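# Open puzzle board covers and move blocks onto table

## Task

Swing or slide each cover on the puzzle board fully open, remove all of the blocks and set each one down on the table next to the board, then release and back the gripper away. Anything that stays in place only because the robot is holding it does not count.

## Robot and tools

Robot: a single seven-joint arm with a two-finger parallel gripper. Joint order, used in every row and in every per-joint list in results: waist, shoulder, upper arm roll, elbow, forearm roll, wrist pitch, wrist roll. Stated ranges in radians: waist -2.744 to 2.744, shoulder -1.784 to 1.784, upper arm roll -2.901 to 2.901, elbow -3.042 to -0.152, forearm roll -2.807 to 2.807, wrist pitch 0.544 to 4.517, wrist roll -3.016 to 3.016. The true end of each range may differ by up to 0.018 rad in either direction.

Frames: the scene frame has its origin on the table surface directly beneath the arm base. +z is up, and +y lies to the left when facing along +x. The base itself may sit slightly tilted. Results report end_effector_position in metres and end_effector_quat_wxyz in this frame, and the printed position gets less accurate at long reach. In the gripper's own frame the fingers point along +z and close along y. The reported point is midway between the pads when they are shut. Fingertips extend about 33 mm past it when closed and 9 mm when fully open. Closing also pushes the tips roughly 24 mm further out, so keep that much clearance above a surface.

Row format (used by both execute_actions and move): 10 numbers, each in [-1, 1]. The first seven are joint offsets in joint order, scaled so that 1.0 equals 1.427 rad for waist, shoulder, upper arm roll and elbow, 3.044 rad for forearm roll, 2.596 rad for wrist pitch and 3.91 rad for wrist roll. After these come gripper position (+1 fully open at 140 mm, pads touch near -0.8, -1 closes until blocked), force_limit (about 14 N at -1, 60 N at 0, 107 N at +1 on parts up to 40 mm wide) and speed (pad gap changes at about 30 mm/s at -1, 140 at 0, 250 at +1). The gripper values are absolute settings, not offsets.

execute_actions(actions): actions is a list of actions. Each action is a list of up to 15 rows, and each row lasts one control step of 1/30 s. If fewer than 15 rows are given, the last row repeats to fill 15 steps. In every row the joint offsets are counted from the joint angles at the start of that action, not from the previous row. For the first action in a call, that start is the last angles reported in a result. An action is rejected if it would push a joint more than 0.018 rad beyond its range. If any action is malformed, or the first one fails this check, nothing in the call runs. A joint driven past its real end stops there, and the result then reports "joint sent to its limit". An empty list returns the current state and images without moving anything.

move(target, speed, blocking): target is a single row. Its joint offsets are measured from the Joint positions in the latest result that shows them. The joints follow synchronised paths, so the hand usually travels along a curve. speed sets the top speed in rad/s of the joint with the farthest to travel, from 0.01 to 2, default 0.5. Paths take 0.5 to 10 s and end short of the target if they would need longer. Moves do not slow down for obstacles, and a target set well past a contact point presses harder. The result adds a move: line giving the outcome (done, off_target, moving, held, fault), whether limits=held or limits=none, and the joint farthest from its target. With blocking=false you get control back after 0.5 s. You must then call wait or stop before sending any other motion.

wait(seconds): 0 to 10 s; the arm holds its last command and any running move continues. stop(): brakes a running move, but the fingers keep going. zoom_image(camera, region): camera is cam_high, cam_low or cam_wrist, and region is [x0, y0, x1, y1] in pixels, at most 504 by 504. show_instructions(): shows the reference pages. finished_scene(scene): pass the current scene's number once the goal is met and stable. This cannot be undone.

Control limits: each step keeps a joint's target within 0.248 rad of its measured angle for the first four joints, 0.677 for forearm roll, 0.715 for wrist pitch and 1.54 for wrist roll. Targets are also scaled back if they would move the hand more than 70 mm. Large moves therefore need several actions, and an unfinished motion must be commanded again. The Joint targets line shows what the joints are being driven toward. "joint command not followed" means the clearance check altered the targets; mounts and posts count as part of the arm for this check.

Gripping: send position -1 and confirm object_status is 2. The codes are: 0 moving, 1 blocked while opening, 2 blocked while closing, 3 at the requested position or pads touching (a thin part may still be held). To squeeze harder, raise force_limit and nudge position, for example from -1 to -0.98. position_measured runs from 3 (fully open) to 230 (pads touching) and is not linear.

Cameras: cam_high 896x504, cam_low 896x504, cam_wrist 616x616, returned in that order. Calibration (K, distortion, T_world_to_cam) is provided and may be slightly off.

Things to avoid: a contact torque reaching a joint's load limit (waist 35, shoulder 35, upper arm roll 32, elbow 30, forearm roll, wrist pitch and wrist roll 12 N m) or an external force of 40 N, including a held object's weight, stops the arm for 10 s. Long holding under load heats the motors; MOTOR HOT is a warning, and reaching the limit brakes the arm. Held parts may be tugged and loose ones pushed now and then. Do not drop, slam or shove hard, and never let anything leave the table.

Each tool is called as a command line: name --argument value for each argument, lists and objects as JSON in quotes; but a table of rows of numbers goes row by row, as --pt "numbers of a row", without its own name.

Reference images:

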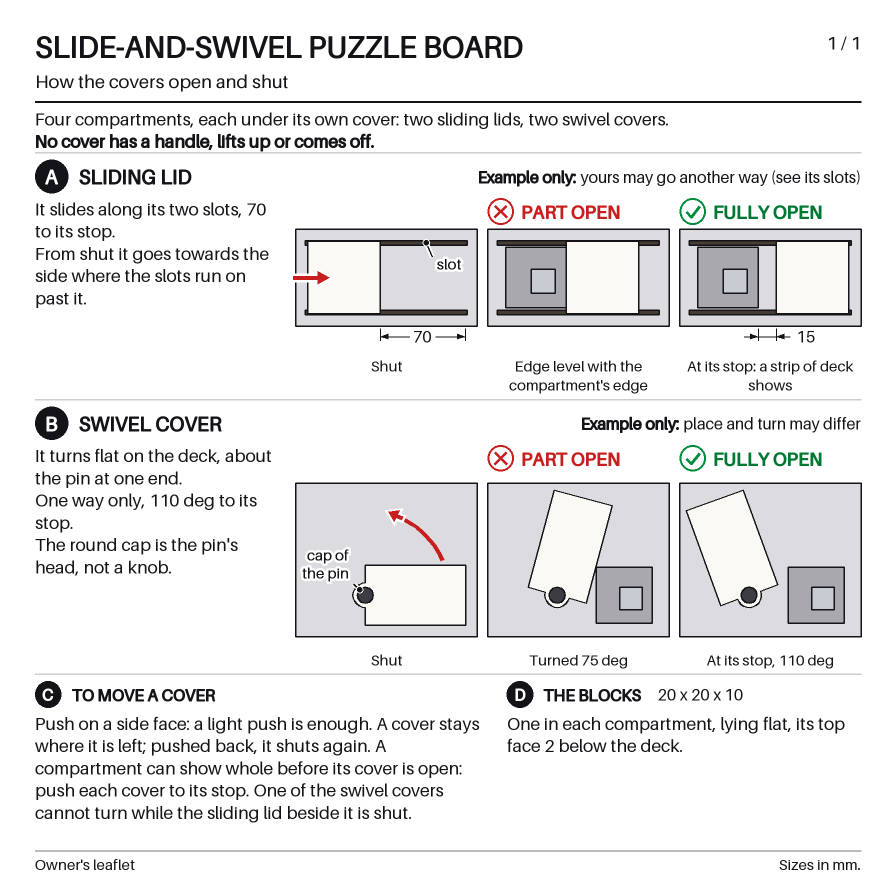

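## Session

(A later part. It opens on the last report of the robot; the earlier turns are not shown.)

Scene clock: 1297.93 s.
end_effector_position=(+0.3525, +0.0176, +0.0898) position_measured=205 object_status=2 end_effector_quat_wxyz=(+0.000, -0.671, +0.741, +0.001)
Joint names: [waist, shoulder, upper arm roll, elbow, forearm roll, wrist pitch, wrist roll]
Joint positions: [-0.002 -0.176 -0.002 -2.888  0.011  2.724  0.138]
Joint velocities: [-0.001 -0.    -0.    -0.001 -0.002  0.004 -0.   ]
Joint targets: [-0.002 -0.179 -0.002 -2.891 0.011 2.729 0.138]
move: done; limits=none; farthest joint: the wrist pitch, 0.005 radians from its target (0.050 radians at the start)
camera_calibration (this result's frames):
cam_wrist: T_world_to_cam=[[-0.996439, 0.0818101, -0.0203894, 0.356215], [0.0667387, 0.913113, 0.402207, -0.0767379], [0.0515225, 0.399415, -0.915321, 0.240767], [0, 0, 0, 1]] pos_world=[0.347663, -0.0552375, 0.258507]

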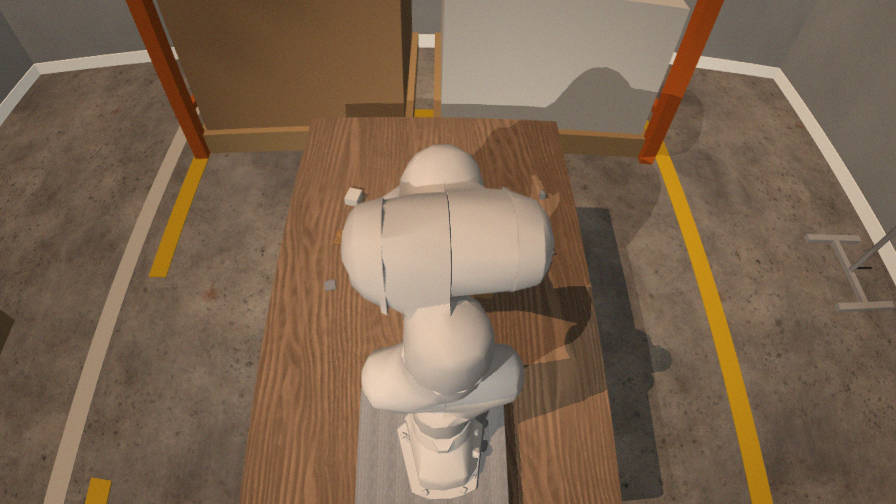

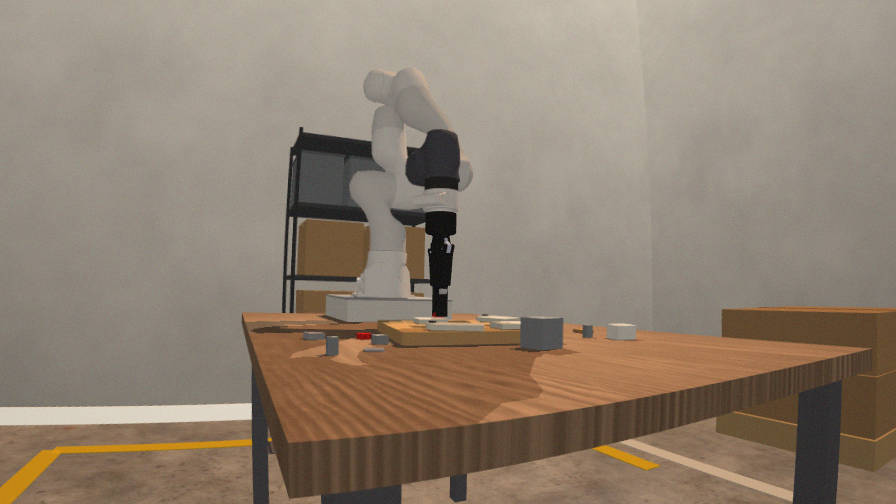

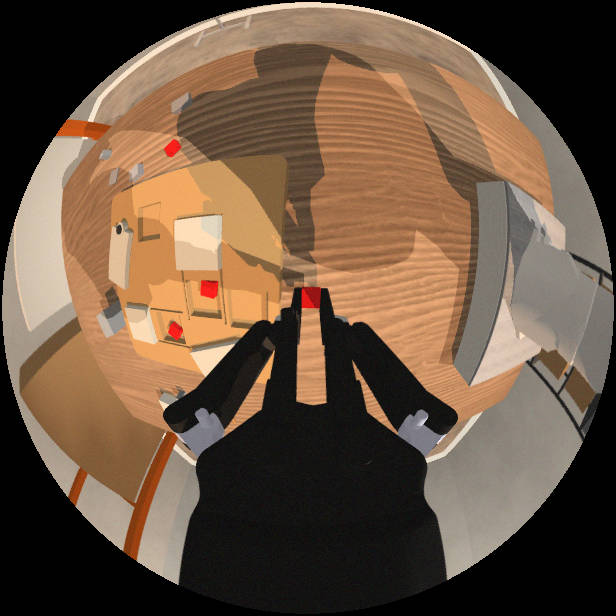

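execute_actions --actions '[[[0,0.0025,0,0,0,0.003,0,-1,-0.2,-0.7],[0,0.0046,0,0,0,0.005,0,-1,-0.2,-0.7],[0,0.0082,0,0,0,0.0081,0,-1,-0.2,-0.7],[0,0.0131,0,0,0,0.012,0,-1,-0.2,-0.7],[0,0.0195,0,0,0,0.0165,0,-1,-0.2,-0.7],[0,0.0265,0,0,0,0.0213,0,-1,-0.2,-0.7],[0,0.0343,0,0,0,0.0262,0,-1,-0.2,-0.7],[0,0.042,0,0,0,0.0308,0,-1,-0.2,-0.7],[0,0.0498,0,0,0,0.0348,0,-1,-0.2,-0.7],[0,0.0569,0,0,0,0.038,0,-1,-0.2,-0.7],[0,0.0625,0,0,0,0.0402,0,-1,-0.2,-0.7],[0,0.0668,0,0,0,0.0415,0,-1,-0.2,-0.7],[0,0.0696,0,0,0,0.0418,0,-1,-0.2,-0.7],[0,0.0717,0,0,0,0.0413,0,-1,-0.2,-0.7],[0,0.0724,0,0,0,0.0407,0,-1,-0.2,-0.7]]]'

Scene clock: 1308.87 s.
end_effector_position=(+0.3488, +0.0170, +0.0645) position_measured=205 object_status=2 end_effector_quat_wxyz=(-0.004, -0.671, +0.741, +0.003)
Joint names: [waist, shoulder, upper arm roll, elbow, forearm roll, wrist pitch, wrist roll]
Joint positions: [-0.002 -0.082 -0.002 -2.888  0.011  2.807  0.138]
Joint velocities: [ 0.001  0.12   0.    -0.    -0.     0.098  0.001]
Joint targets: [-0.002 -0.073 -0.002 -2.888 0.011 2.829 0.138]
camera_calibration (this result's frames):
cam_wrist: T_world_to_cam=[[-0.996564, 0.0821576, -0.0104837, 0.351459], [0.0711142, 0.913673, 0.400179, -0.0671605], [0.0424564, 0.398059, -0.916377, 0.221286], [0, 0, 0, 1]] pos_world=[0.345632, -0.0555972, 0.233342]

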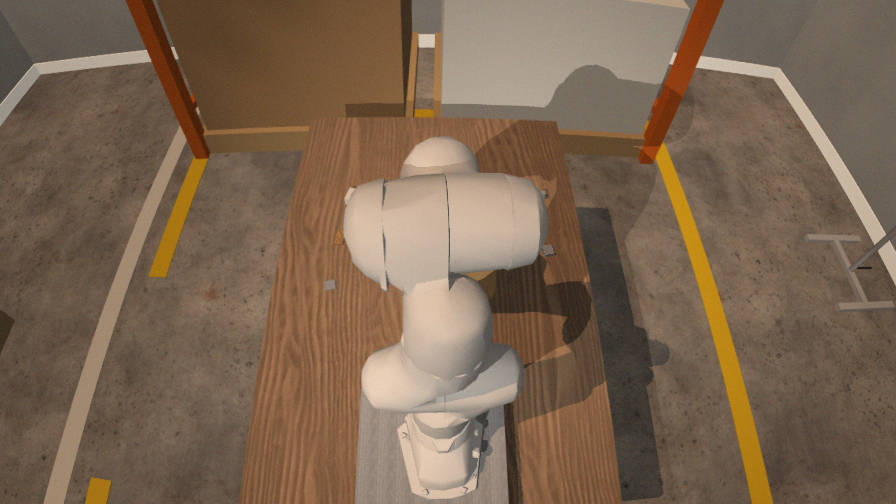

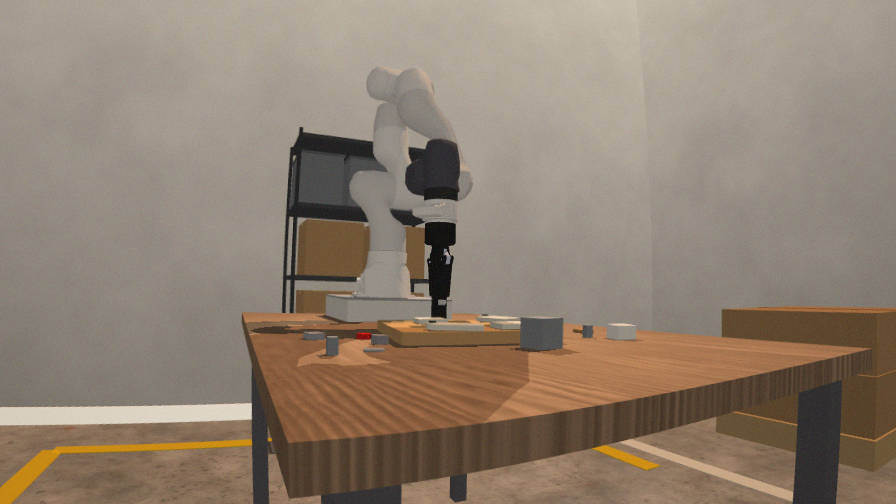

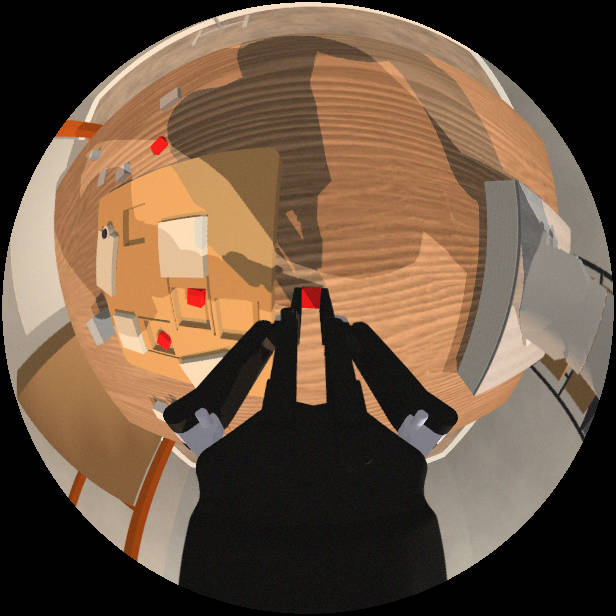

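execute_actions --actions '[[[0,0.0074,0,0,0,0.0091,0,-1,-0.2,-0.7],[0,0.0085,0,0,0,0.0098,0,-1,-0.2,-0.7],[0,0.0096,0,0,0,0.0105,0,-1,-0.2,-0.7],[0,0.0107,0,0,0,0.0112,0,-1,-0.2,-0.7],[0,0.0118,0,0,0,0.0119,0,-1,-0.2,-0.7],[0,0.0129,0,0,0,0.0126,0,-1,-0.2,-0.7],[0,0.014,0,0,0,0.0133,0,-1,-0.2,-0.7],[0,0.0151,0,0,0,0.0139,0,-1,-0.2,-0.7],[0,0.0162,0,0,0,0.0145,0,-1,-0.2,-0.7],[0,0.0173,0,0,0,0.0149,0,-1,-0.2,-0.7],[0,0.0184,0,0,0,0.0151,0,-1,-0.2,-0.7]]]'

zoom_image --camera "cam_wrist" --region '[270, 256, 354, 340]'

Scene clock: 1318.83 s.
end_effector_position=(+0.3515, +0.0170, +0.0604) position_measured=205 object_status=2 end_effector_quat_wxyz=(-0.000, -0.671, +0.741, +0.000)
Joint names: [waist, shoulder, upper arm roll, elbow, forearm roll, wrist pitch, wrist roll]
Joint positions: [-0.002 -0.063 -0.002 -2.888  0.011  2.836  0.138]
Joint velocities: [-0.001  0.    -0.001 -0.002 -0.001 -0.001  0.   ]
Joint targets: [-0.002 -0.056 -0.002 -2.888 0.011 2.846 0.138]
camera_calibration (this result's frames):
cam_wrist: T_world_to_cam=[[-0.996409, 0.0822228, -0.0201915, 0.354685], [0.0672645, 0.91361, 0.400989, -0.064416], [0.0514176, 0.398191, -0.91586, 0.214227], [0, 0, 0, 1]] pos_world=[0.346729, -0.0556153, 0.229193]

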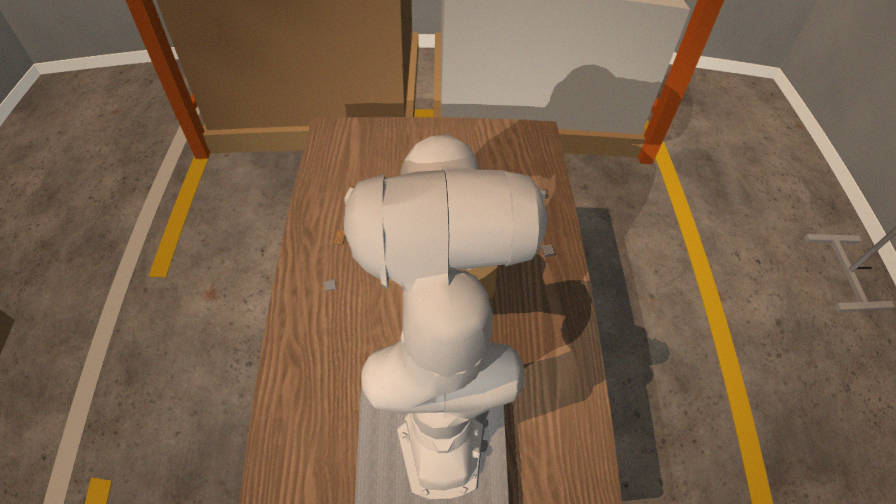

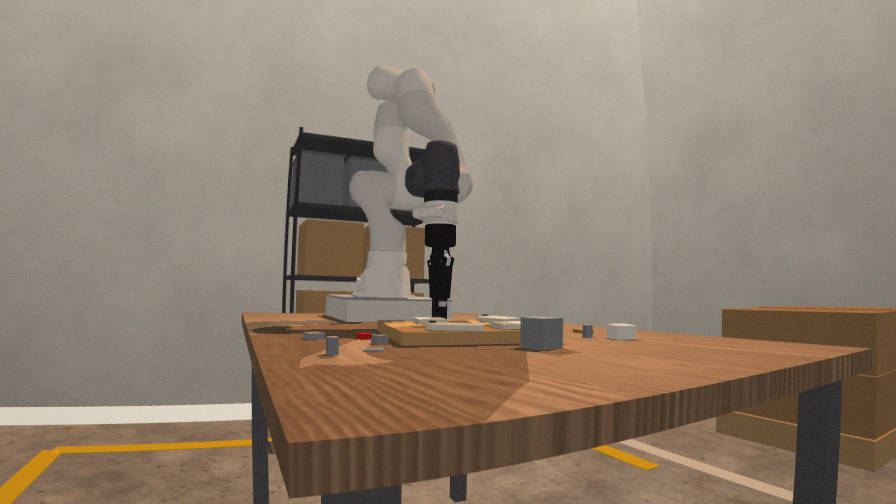

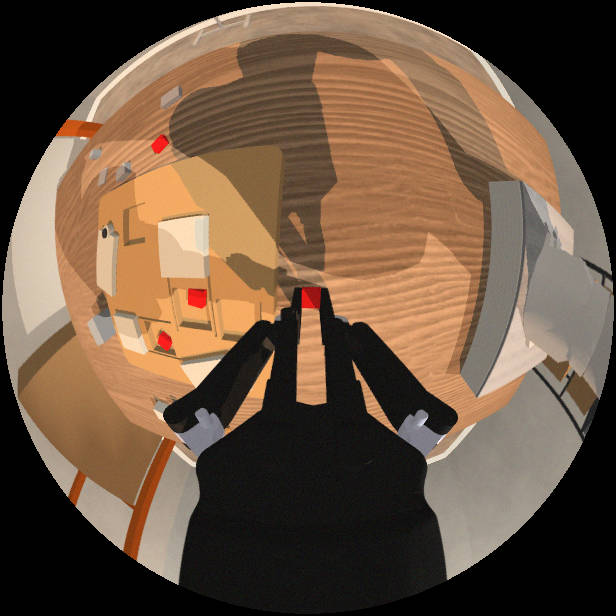

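Region (270, 256, 354, 340) of cam_wrist's 616x616 image, scaled by 6.000, with more detail than that image has.

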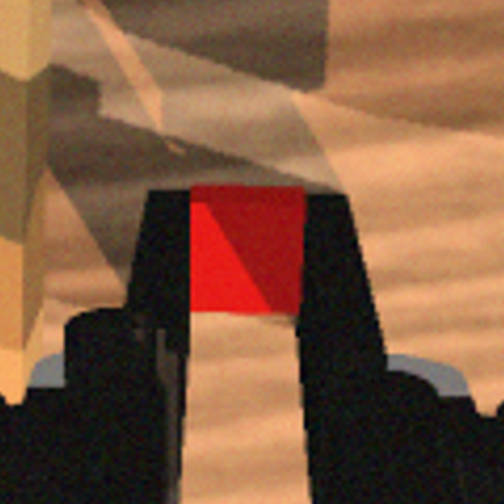

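execute_actions --actions '[[[0,0.002,0,0,0,0.0015,0,-1,-0.2,-0.7],[0,0,0,0,0,0,0,-0.46,-0.2,-0.5],[0,0,0,0,0,0,0,-0.46,-0.2,-0.5],[0,0,0,0,0,0,0,-0.46,-0.2,-0.5],[0,0,0,0,0,0,0,-0.46,-0.2,-0.5],[0,-0.001,0,0,0,-0.001,0,-0.46,-0.2,-0.5],[0,-0.0018,0,0,0,-0.0018,0,-0.46,-0.2,-0.5],[0,-0.0032,0,0,0,-0.0026,0,-0.46,-0.2,-0.5],[0,-0.0053,0,0,0,-0.0041,0,-0.46,-0.2,-0.5],[0,-0.0081,0,0,0,-0.006,0,-0.46,-0.2,-0.5],[0,-0.0116,0,0,0,-0.0087,0,-0.46,-0.2,-0.5],[0,-0.0158,0,0,0,-0.0118,0,-0.46,-0.2,-0.5],[0,-0.02,0,0,0,-0.0149,0,-0.46,-0.2,-0.5],[0,-0.0242,0,0,0,-0.0176,0,-0.46,-0.2,-0.5],[0,-0.0284,0,0,0,-0.0203,0,-0.46,-0.2,-0.5]],[[0,-0.0165,0,0,0,-0.0141,0,-0.46,-0.2,-0.5],[0,-0.0214,0,0,0,-0.0168,0,-0.46,-0.2,-0.5],[0,-0.0263,0,0,0,-0.0195,0.004,-0.46,-0.2,-0.5],[0,-0.0312,0,0,0,-0.0222,0.011,-0.46,-0.2,-0.5],[0,-0.0361,0,0,0,-0.0249,0.019,-0.46,-0.2,-0.5],[0,-0.041,0,0,0,-0.0276,0.028,-0.46,-0.2,-0.5],[0,-0.0452,0,0,0,-0.0299,0.037,-0.46,-0.2,-0.5],[0,-0.0494,0,0,0,-0.0318,0.045,-0.46,-0.2,-0.5],[0,-0.053,0,0,0,-0.0334,0.051,-0.46,-0.2,-0.5],[0,-0.0558,0,0,0,-0.0345,0.055,-0.46,-0.2,-0.5],[0,-0.0579,0,0,0,-0.035,0.0575,-0.46,-0.2,-0.5],[0,-0.0593,0,0,0,-0.035,0.0575,-0.46,-0.2,-0.5],[0,-0.0607,0,0,0,-0.035,0.0575,-0.46,-0.2,-0.5]]]'

Scene clock: 1344.00 s.
end_effector_position=(+0.3546, +0.0177, +0.0889) position_measured=187 object_status=3 end_effector_quat_wxyz=(+0.003, -0.619, +0.785, -0.001)
Joint names: [waist, shoulder, upper arm roll, elbow, forearm roll, wrist pitch, wrist roll]
Joint positions: [-0.002 -0.17  -0.002 -2.888  0.011  2.736  0.274]
Joint velocities: [ 0.001 -0.038  0.001  0.    -0.001 -0.058  0.278]
Joint targets: [-0.002 -0.175 -0.002 -2.888 0.011 2.721 0.362]
camera_calibration (this result's frames):
cam_wrist: T_world_to_cam=[[-0.975812, 0.216986, -0.026604, 0.349089], [0.188107, 0.895417, 0.40354, -0.119382], [0.111384, 0.388775, -0.914575, 0.218686], [0, 0, 0, 1]] pos_world=[0.338744, -0.0538697, 0.257467]

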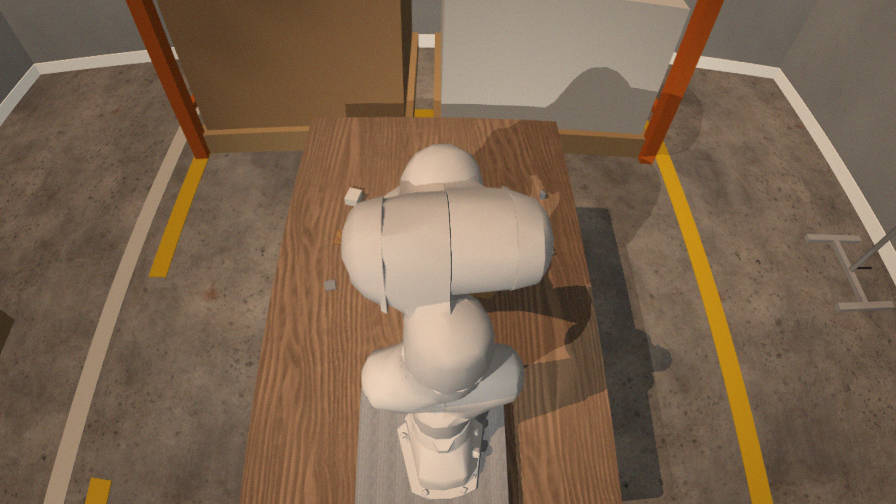

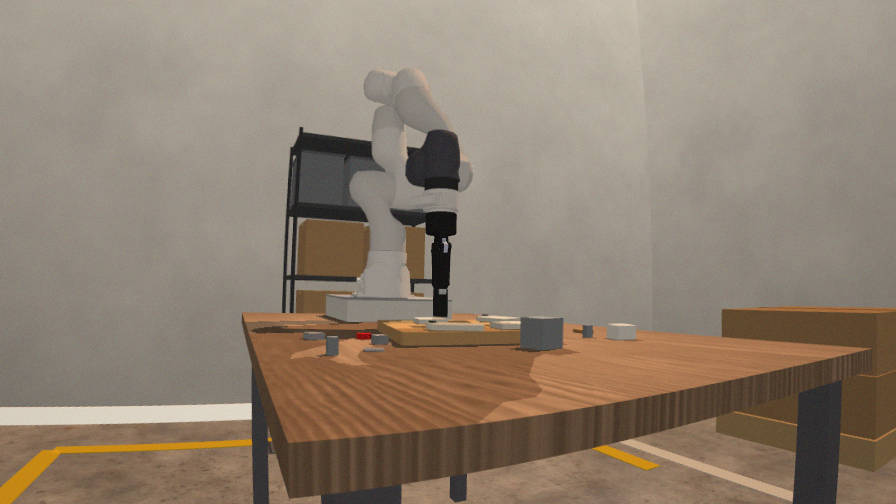

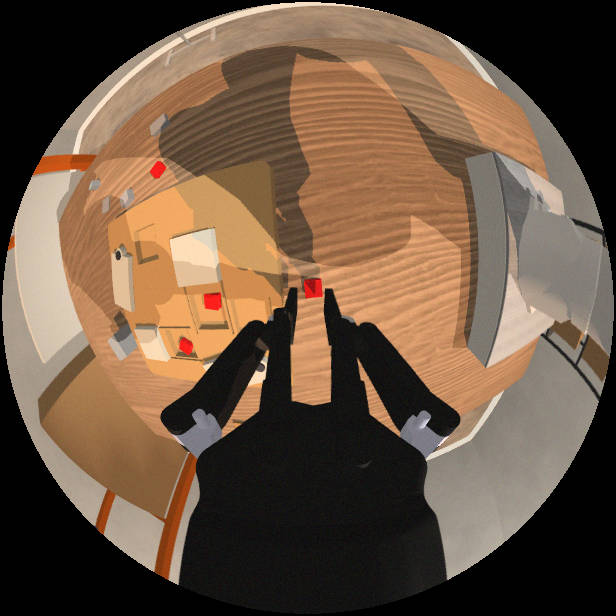

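move --target '[-0.0149,0.2288,0,0.3004,0,-0.0435,0.0294,-0.505,-0.2,-0.5]' --speed 0.55

zoom_image --camera "cam_wrist" --region '[270, 256, 354, 340]'

Scene clock: 1378.07 s.
end_effector_position=(+0.4861, +0.0150, +0.0866) position_measured=193 object_status=3 end_effector_quat_wxyz=(+0.001, -0.568, +0.823, +0.000)
Joint names: [waist, shoulder, upper arm roll, elbow, forearm roll, wrist pitch, wrist roll]
Joint positions: [-0.021  0.153 -0.002 -2.462  0.011  2.628  0.383]
Joint velocities: [ 0.    -0.001 -0.001  0.001 -0.001 -0.004  0.005]
Joint targets: [-0.023 0.156 -0.002 -2.459 0.011 2.623 0.389]
move: done; limits=none; farthest joint: the wrist pitch, 0.005 radians from its target (0.103 radians at the start)
camera_calibration (this result's frames):
cam_wrist: T_world_to_cam=[[-0.940465, 0.339231, -0.0211528, 0.458442], [0.302577, 0.86395, 0.402539, -0.195889], [0.154829, 0.372174, -0.915158, 0.182112], [0, 0, 0, 1]] pos_world=[0.462224, -0.0540564, 0.255211]

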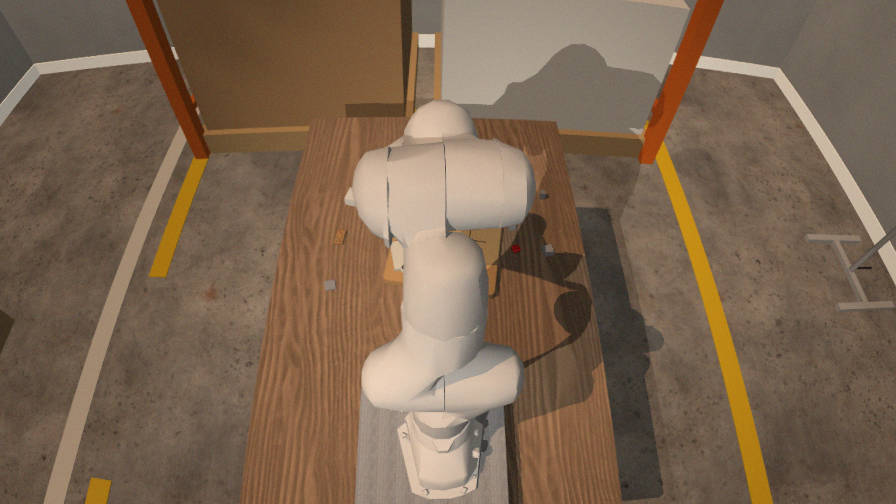

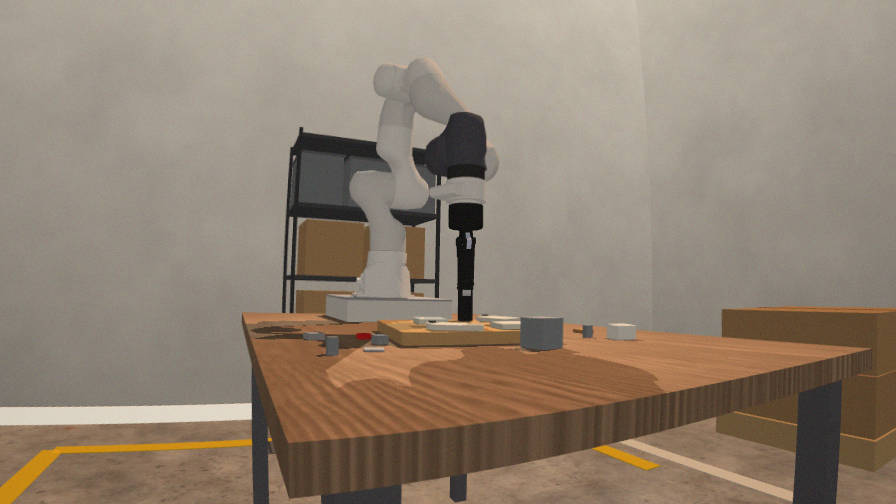

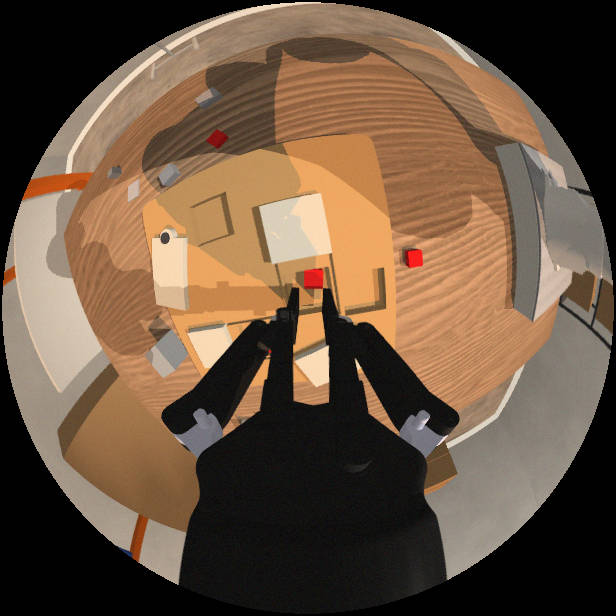

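Region (270, 256, 354, 340) of cam_wrist's 616x616 image, scaled by 6.000, with more detail than that image has.

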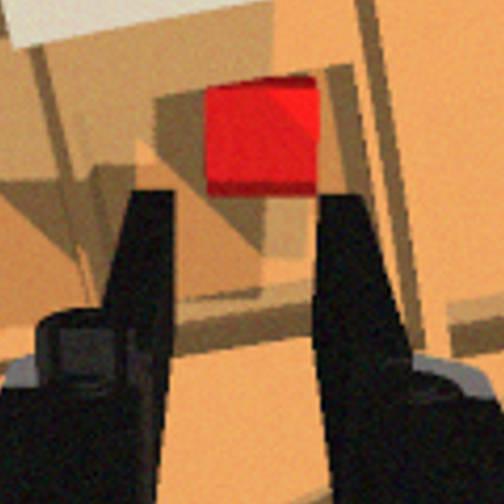

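execute_actions --actions '[[[-0.0017,0.0025,0,0.001,0,0.0017,0.001,-0.505,-0.2,-0.5],[-0.0019,0.0031,0,0.001,0,0.002,0.001,-0.505,-0.2,-0.5],[-0.0021,0.0038,0,0.001,0,0.0023,0.001,-0.505,-0.2,-0.5],[-0.0023,0.0045,0,0.001,0,0.0026,0.001,-0.505,-0.2,-0.5],[-0.0025,0.0052,0,0.001,0,0.0029,0.001,-0.505,-0.2,-0.5],[-0.0025,0.0059,0,0.001,0,0.0032,0.001,-0.505,-0.2,-0.5],[-0.0025,0.0066,0,0.001,0,0.0032,0.001,-0.505,-0.2,-0.5],[-0.0025,0.0071,0,0.001,0,0.0032,0.001,-0.505,-0.2,-0.5]]]'

zoom_image --camera "cam_wrist" --region '[290, 262, 346, 318]'

Scene clock: 1402.77 s.
end_effector_position=(+0.4850, +0.0144, +0.0834) position_measured=193 object_status=3 end_effector_quat_wxyz=(-0.001, -0.567, +0.824, +0.001)
Joint names: [waist, shoulder, upper arm roll, elbow, forearm roll, wrist pitch, wrist roll]
Joint positions: [-0.022  0.161 -0.002 -2.462  0.011  2.632  0.385]
Joint velocities: [-0.002  0.     0.    -0.001  0.     0.003  0.001]
Joint targets: [-0.024 0.163 -0.002 -2.461 0.011 2.637 0.387]
camera_calibration (this result's frames):
cam_wrist: T_world_to_cam=[[-0.93964, 0.341709, -0.0176544, 0.456805], [0.306377, 0.863213, 0.401244, -0.1955], [0.152348, 0.371616, -0.915801, 0.180855], [0, 0, 0, 1]] pos_world=[0.461576, -0.0545446, 0.252135]

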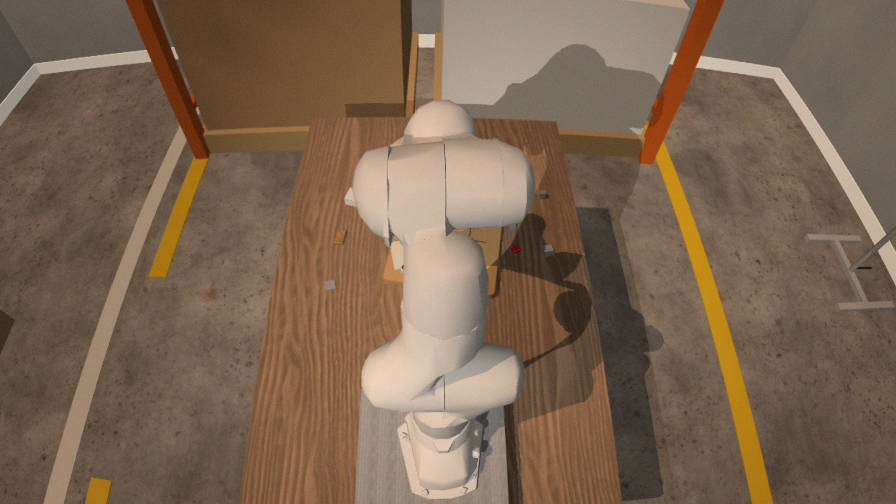

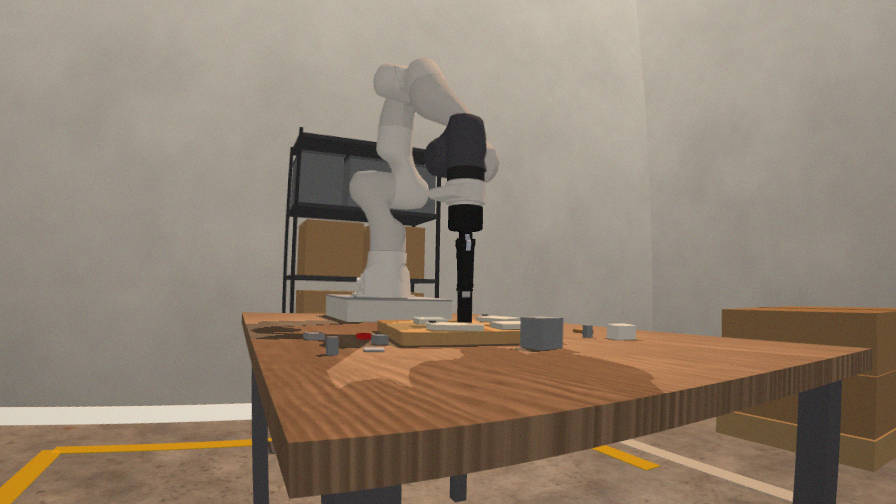

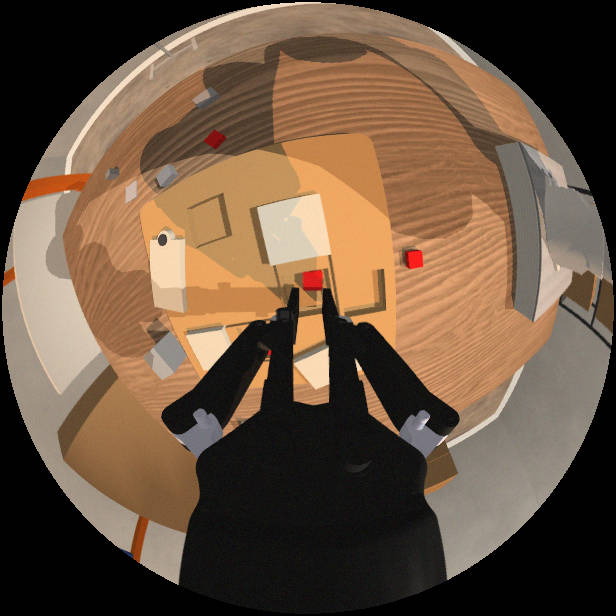

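Region (290, 262, 346, 318) of cam_wrist's 616x616 image, scaled by 9.000, with more detail than that image has.

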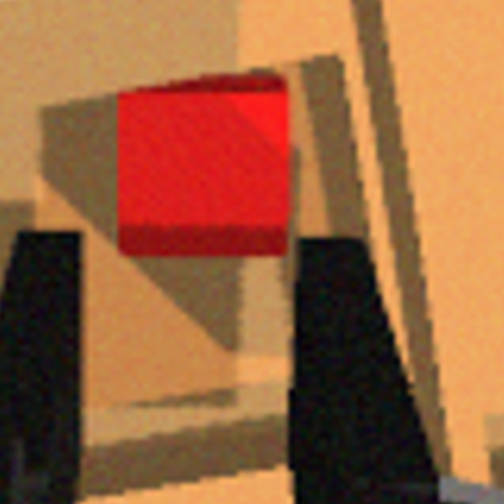

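execute_actions --actions '[[[-0.001,0.0021,0,0.0007,0,0.0022,0,-0.505,-0.2,-0.5],[-0.001,0.0028,0,0.0007,0,0.0028,0,-0.505,-0.2,-0.5],[-0.001,0.0035,0,0.0007,0,0.0034,0,-0.505,-0.2,-0.5],[-0.001,0.0044,0,0.0007,0,0.0041,0,-0.505,-0.2,-0.5],[-0.001,0.0052,0,0.0007,0,0.0048,0,-0.505,-0.2,-0.5],[-0.001,0.006,0,0.0007,0,0.0054,0,-0.505,-0.2,-0.5],[-0.001,0.0069,0,0.0007,0,0.0059,0,-0.505,-0.2,-0.5],[-0.001,0.0077,0,0.0007,0,0.0064,0,-0.505,-0.2,-0.5],[-0.001,0.0086,0,0.0007,0,0.0068,0,-0.505,-0.2,-0.5],[-0.001,0.0094,0,0.0007,0,0.0073,0,-0.505,-0.2,-0.5],[-0.001,0.0102,0,0.0007,0,0.0078,0,-0.505,-0.2,-0.5],[-0.001,0.0111,0,0.0007,0,0.008,0,-0.505,-0.2,-0.5],[-0.001,0.0118,0,0.0007,0,0.0082,0,-0.505,-0.2,-0.5],[-0.001,0.0122,0,0.0007,0,0.0081,0,-0.505,-0.2,-0.5],[-0.001,0.0124,0,0.0007,0,0.008,0,-0.505,-0.2,-0.5]]]'

zoom_image --camera "cam_wrist" --region '[290, 262, 346, 318]'

Scene clock: 1416.33 s.
end_effector_position=(+0.4850, +0.0143, +0.0781) position_measured=193 object_status=3 end_effector_quat_wxyz=(-0.001, -0.566, +0.824, +0.001)
Joint names: [waist, shoulder, upper arm roll, elbow, forearm roll, wrist pitch, wrist roll]
Joint positions: [-0.022  0.174 -0.002 -2.462  0.011  2.645  0.385]
Joint velocities: [-0.001  0.026  0.     0.     0.001  0.015 -0.   ]
Joint targets: [-0.023 0.178 -0.002 -2.461 0.011 2.652 0.385]
camera_calibration (this result's frames):
cam_wrist: T_world_to_cam=[[-0.939576, 0.341876, -0.0178431, 0.456768], [0.306473, 0.863216, 0.401164, -0.193314], [0.152551, 0.371455, -0.915833, 0.175951], [0, 0, 0, 1]] pos_world=[0.461572, -0.0546439, 0.246842]

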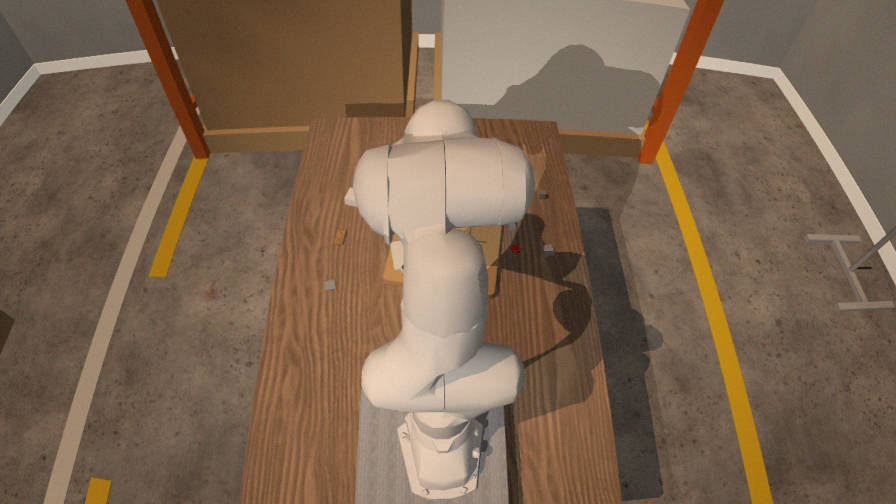

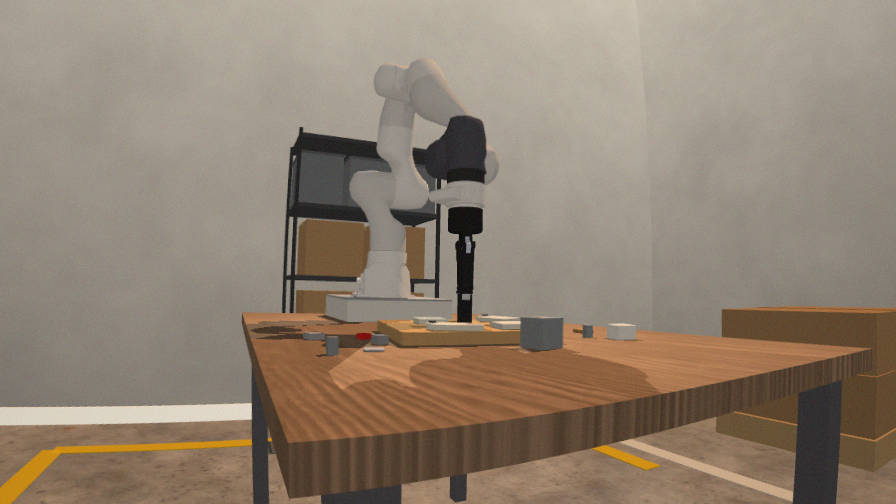

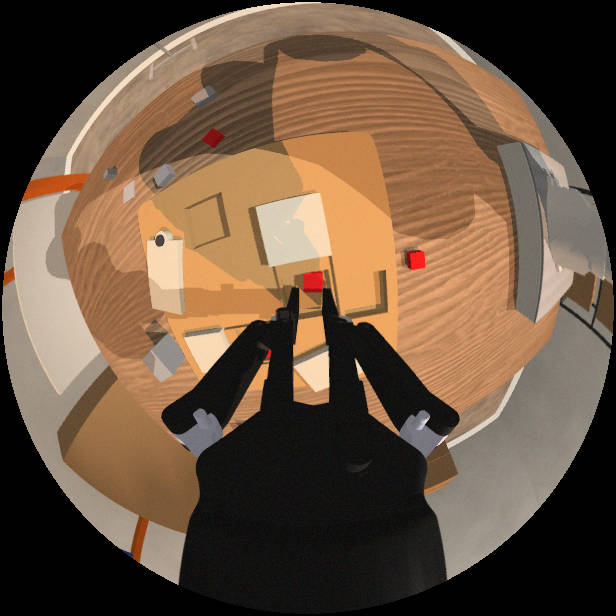

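Region (290, 262, 346, 318) of cam_wrist's 616x616 image, scaled by 9.000, with more detail than that image has.

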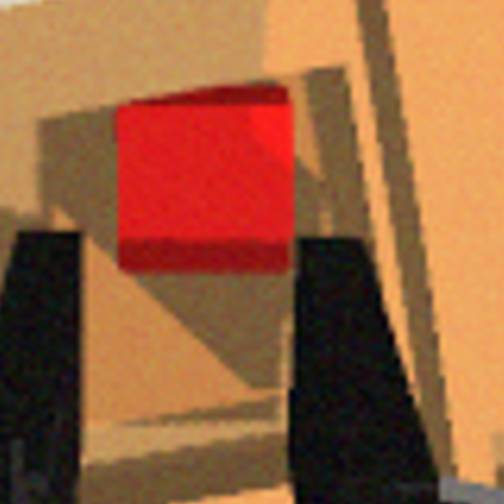

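execute_actions --actions '[[[-0.001,0.0035,0,0.0007,0,0.0031,0,-0.505,-0.2,-0.5],[-0.0014,0.0042,0,0.0007,0,0.0037,0,-0.505,-0.2,-0.5],[-0.0018,0.0049,0,0.0007,0,0.0043,0,-0.505,-0.2,-0.5],[-0.0025,0.0058,0,0.0007,0,0.0049,0,-0.505,-0.2,-0.5],[-0.0035,0.0066,0,0.0007,0,0.0055,0,-0.505,-0.2,-0.5],[-0.0047,0.0074,0,0.0007,0,0.006,0,-0.505,-0.2,-0.5],[-0.006,0.0083,0,0.0007,0,0.0064,0,-0.505,-0.2,-0.5],[-0.0073,0.0091,0,0.0007,0,0.0068,0,-0.505,-0.2,-0.5],[-0.0086,0.01,0,0.0007,0,0.0071,0,-0.505,-0.2,-0.5],[-0.0099,0.0108,0,0.0007,0,0.0075,0,-0.505,-0.2,-0.5],[-0.0112,0.0116,0,0.0007,0,0.0078,0,-0.505,-0.2,-0.5],[-0.0124,0.0124,0,0.0007,0,0.008,0,-0.505,-0.2,-0.5],[-0.0135,0.013,0,0.0007,0,0.008,0,-0.505,-0.2,-0.5],[-0.0143,0.0133,0,0.0007,0,0.0079,0,-0.505,-0.2,-0.5],[-0.0148,0.0134,0,0.0007,0,0.0078,0,-0.505,-0.2,-0.5]]]'

wait --seconds 0.2

zoom_image --camera "cam_wrist" --region '[280, 262, 346, 328]'

Scene clock: 1432.83 s.
end_effector_position=(+0.4846, +0.0064, +0.0720) position_measured=193 object_status=3 end_effector_quat_wxyz=(-0.002, -0.560, +0.829, +0.001)
Joint names: [waist, shoulder, upper arm roll, elbow, forearm roll, wrist pitch, wrist roll]
Joint positions: [-0.038  0.189 -0.002 -2.462  0.011  2.659  0.385]
Joint velocities: [-0.039  0.021  0.     0.002 -0.001  0.01   0.   ]
Joint targets: [-0.043 0.193 -0.002 -2.461 0.011 2.665 0.385]
camera_calibration (this result's frames):
cam_wrist: T_world_to_cam=[[-0.933958, 0.356987, -0.0167988, 0.456121], [0.320867, 0.858304, 0.400449, -0.190857], [0.157373, 0.368612, -0.916165, 0.171066], [0, 0, 0, 1]] pos_world=[0.460316, -0.0620735, 0.240815]

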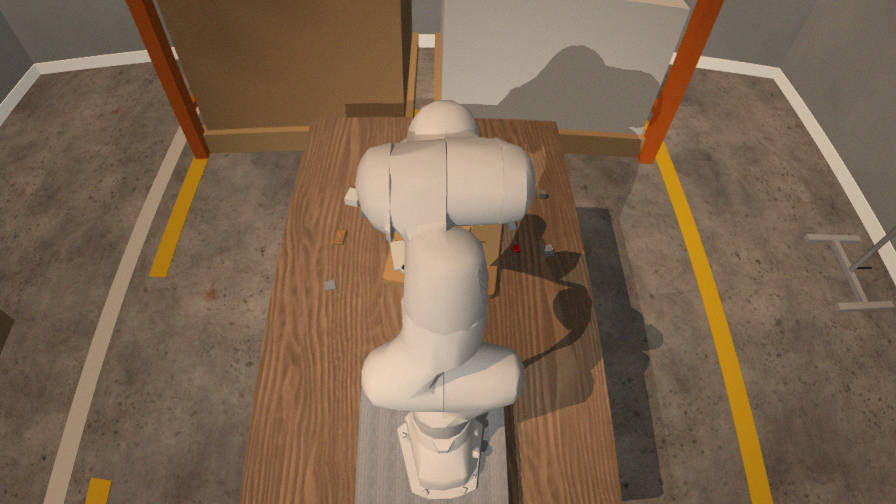

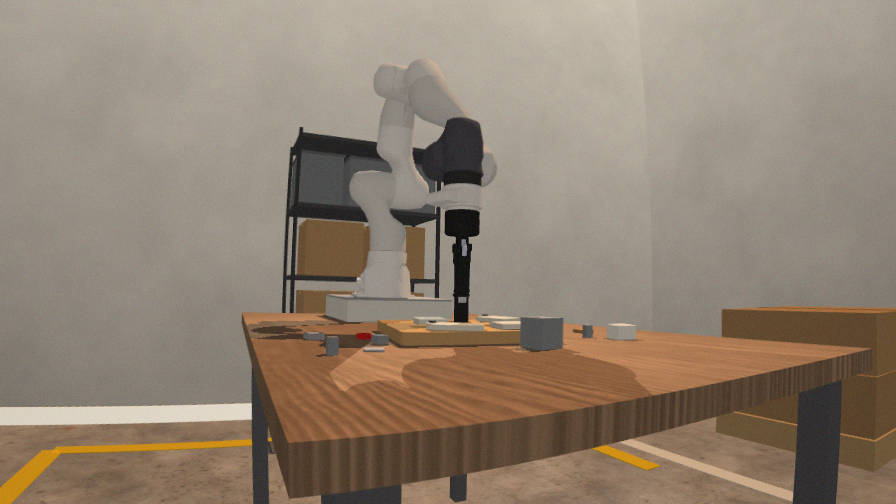

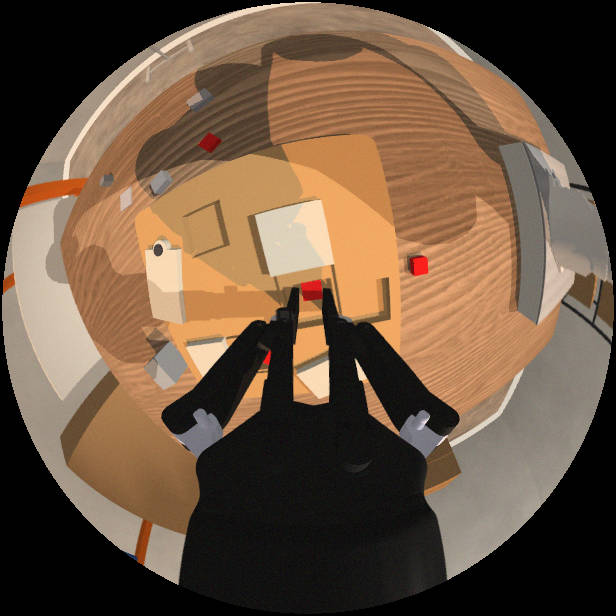

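Scene clock: 1433.03 s.
end_effector_position=(+0.4847, +0.0052, +0.0716) position_measured=193 object_status=3 end_effector_quat_wxyz=(-0.002, -0.559, +0.829, +0.001)
Joint names: [waist, shoulder, upper arm roll, elbow, forearm roll, wrist pitch, wrist roll]
Joint positions: [-0.041  0.19  -0.002 -2.462  0.011  2.66   0.385]
Joint velocities: [-0.001  0.001  0.    -0.     0.001  0.004  0.001]
Joint targets: [-0.043 0.193 -0.002 -2.461 0.011 2.665 0.385]
wait: 0.20 s; no rest
camera_calibration (this result's frames):
cam_wrist: T_world_to_cam=[[-0.933062, 0.359317, -0.0169289, 0.456146], [0.32296, 0.857517, 0.400452, -0.190665], [0.158406, 0.368179, -0.916161, 0.170613], [0, 0, 0, 1]] pos_world=[0.460164, -0.0632192, 0.240383]

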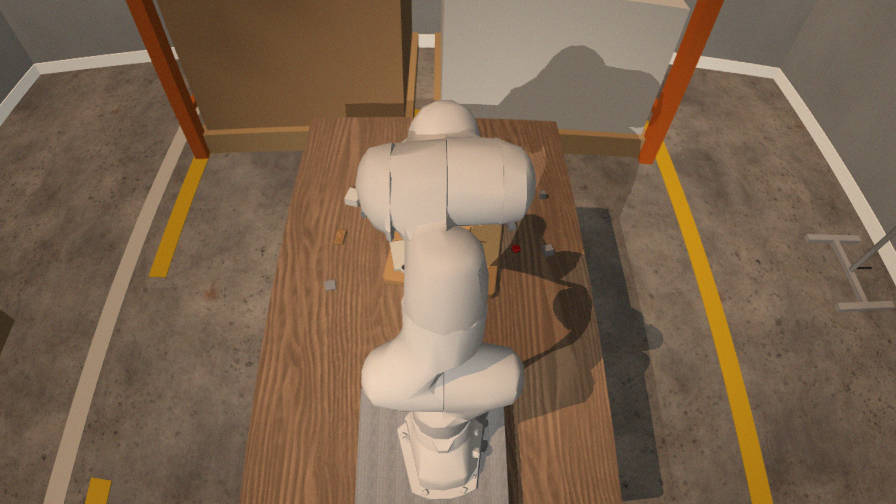

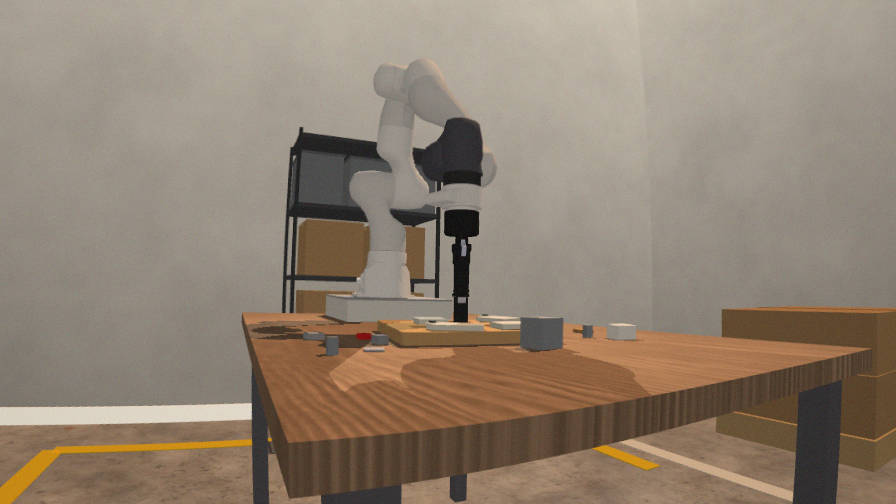

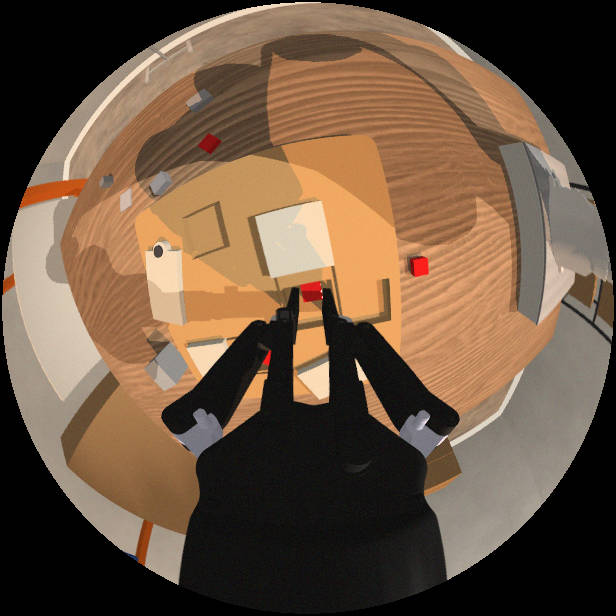

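Region (280, 262, 346, 328) of cam_wrist's 616x616 image, scaled by 7.636, with more detail than that image has.

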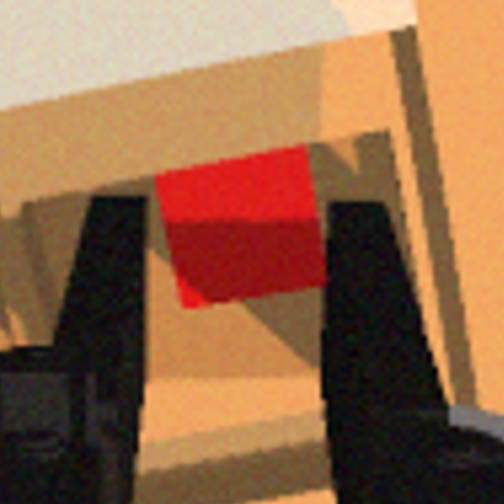

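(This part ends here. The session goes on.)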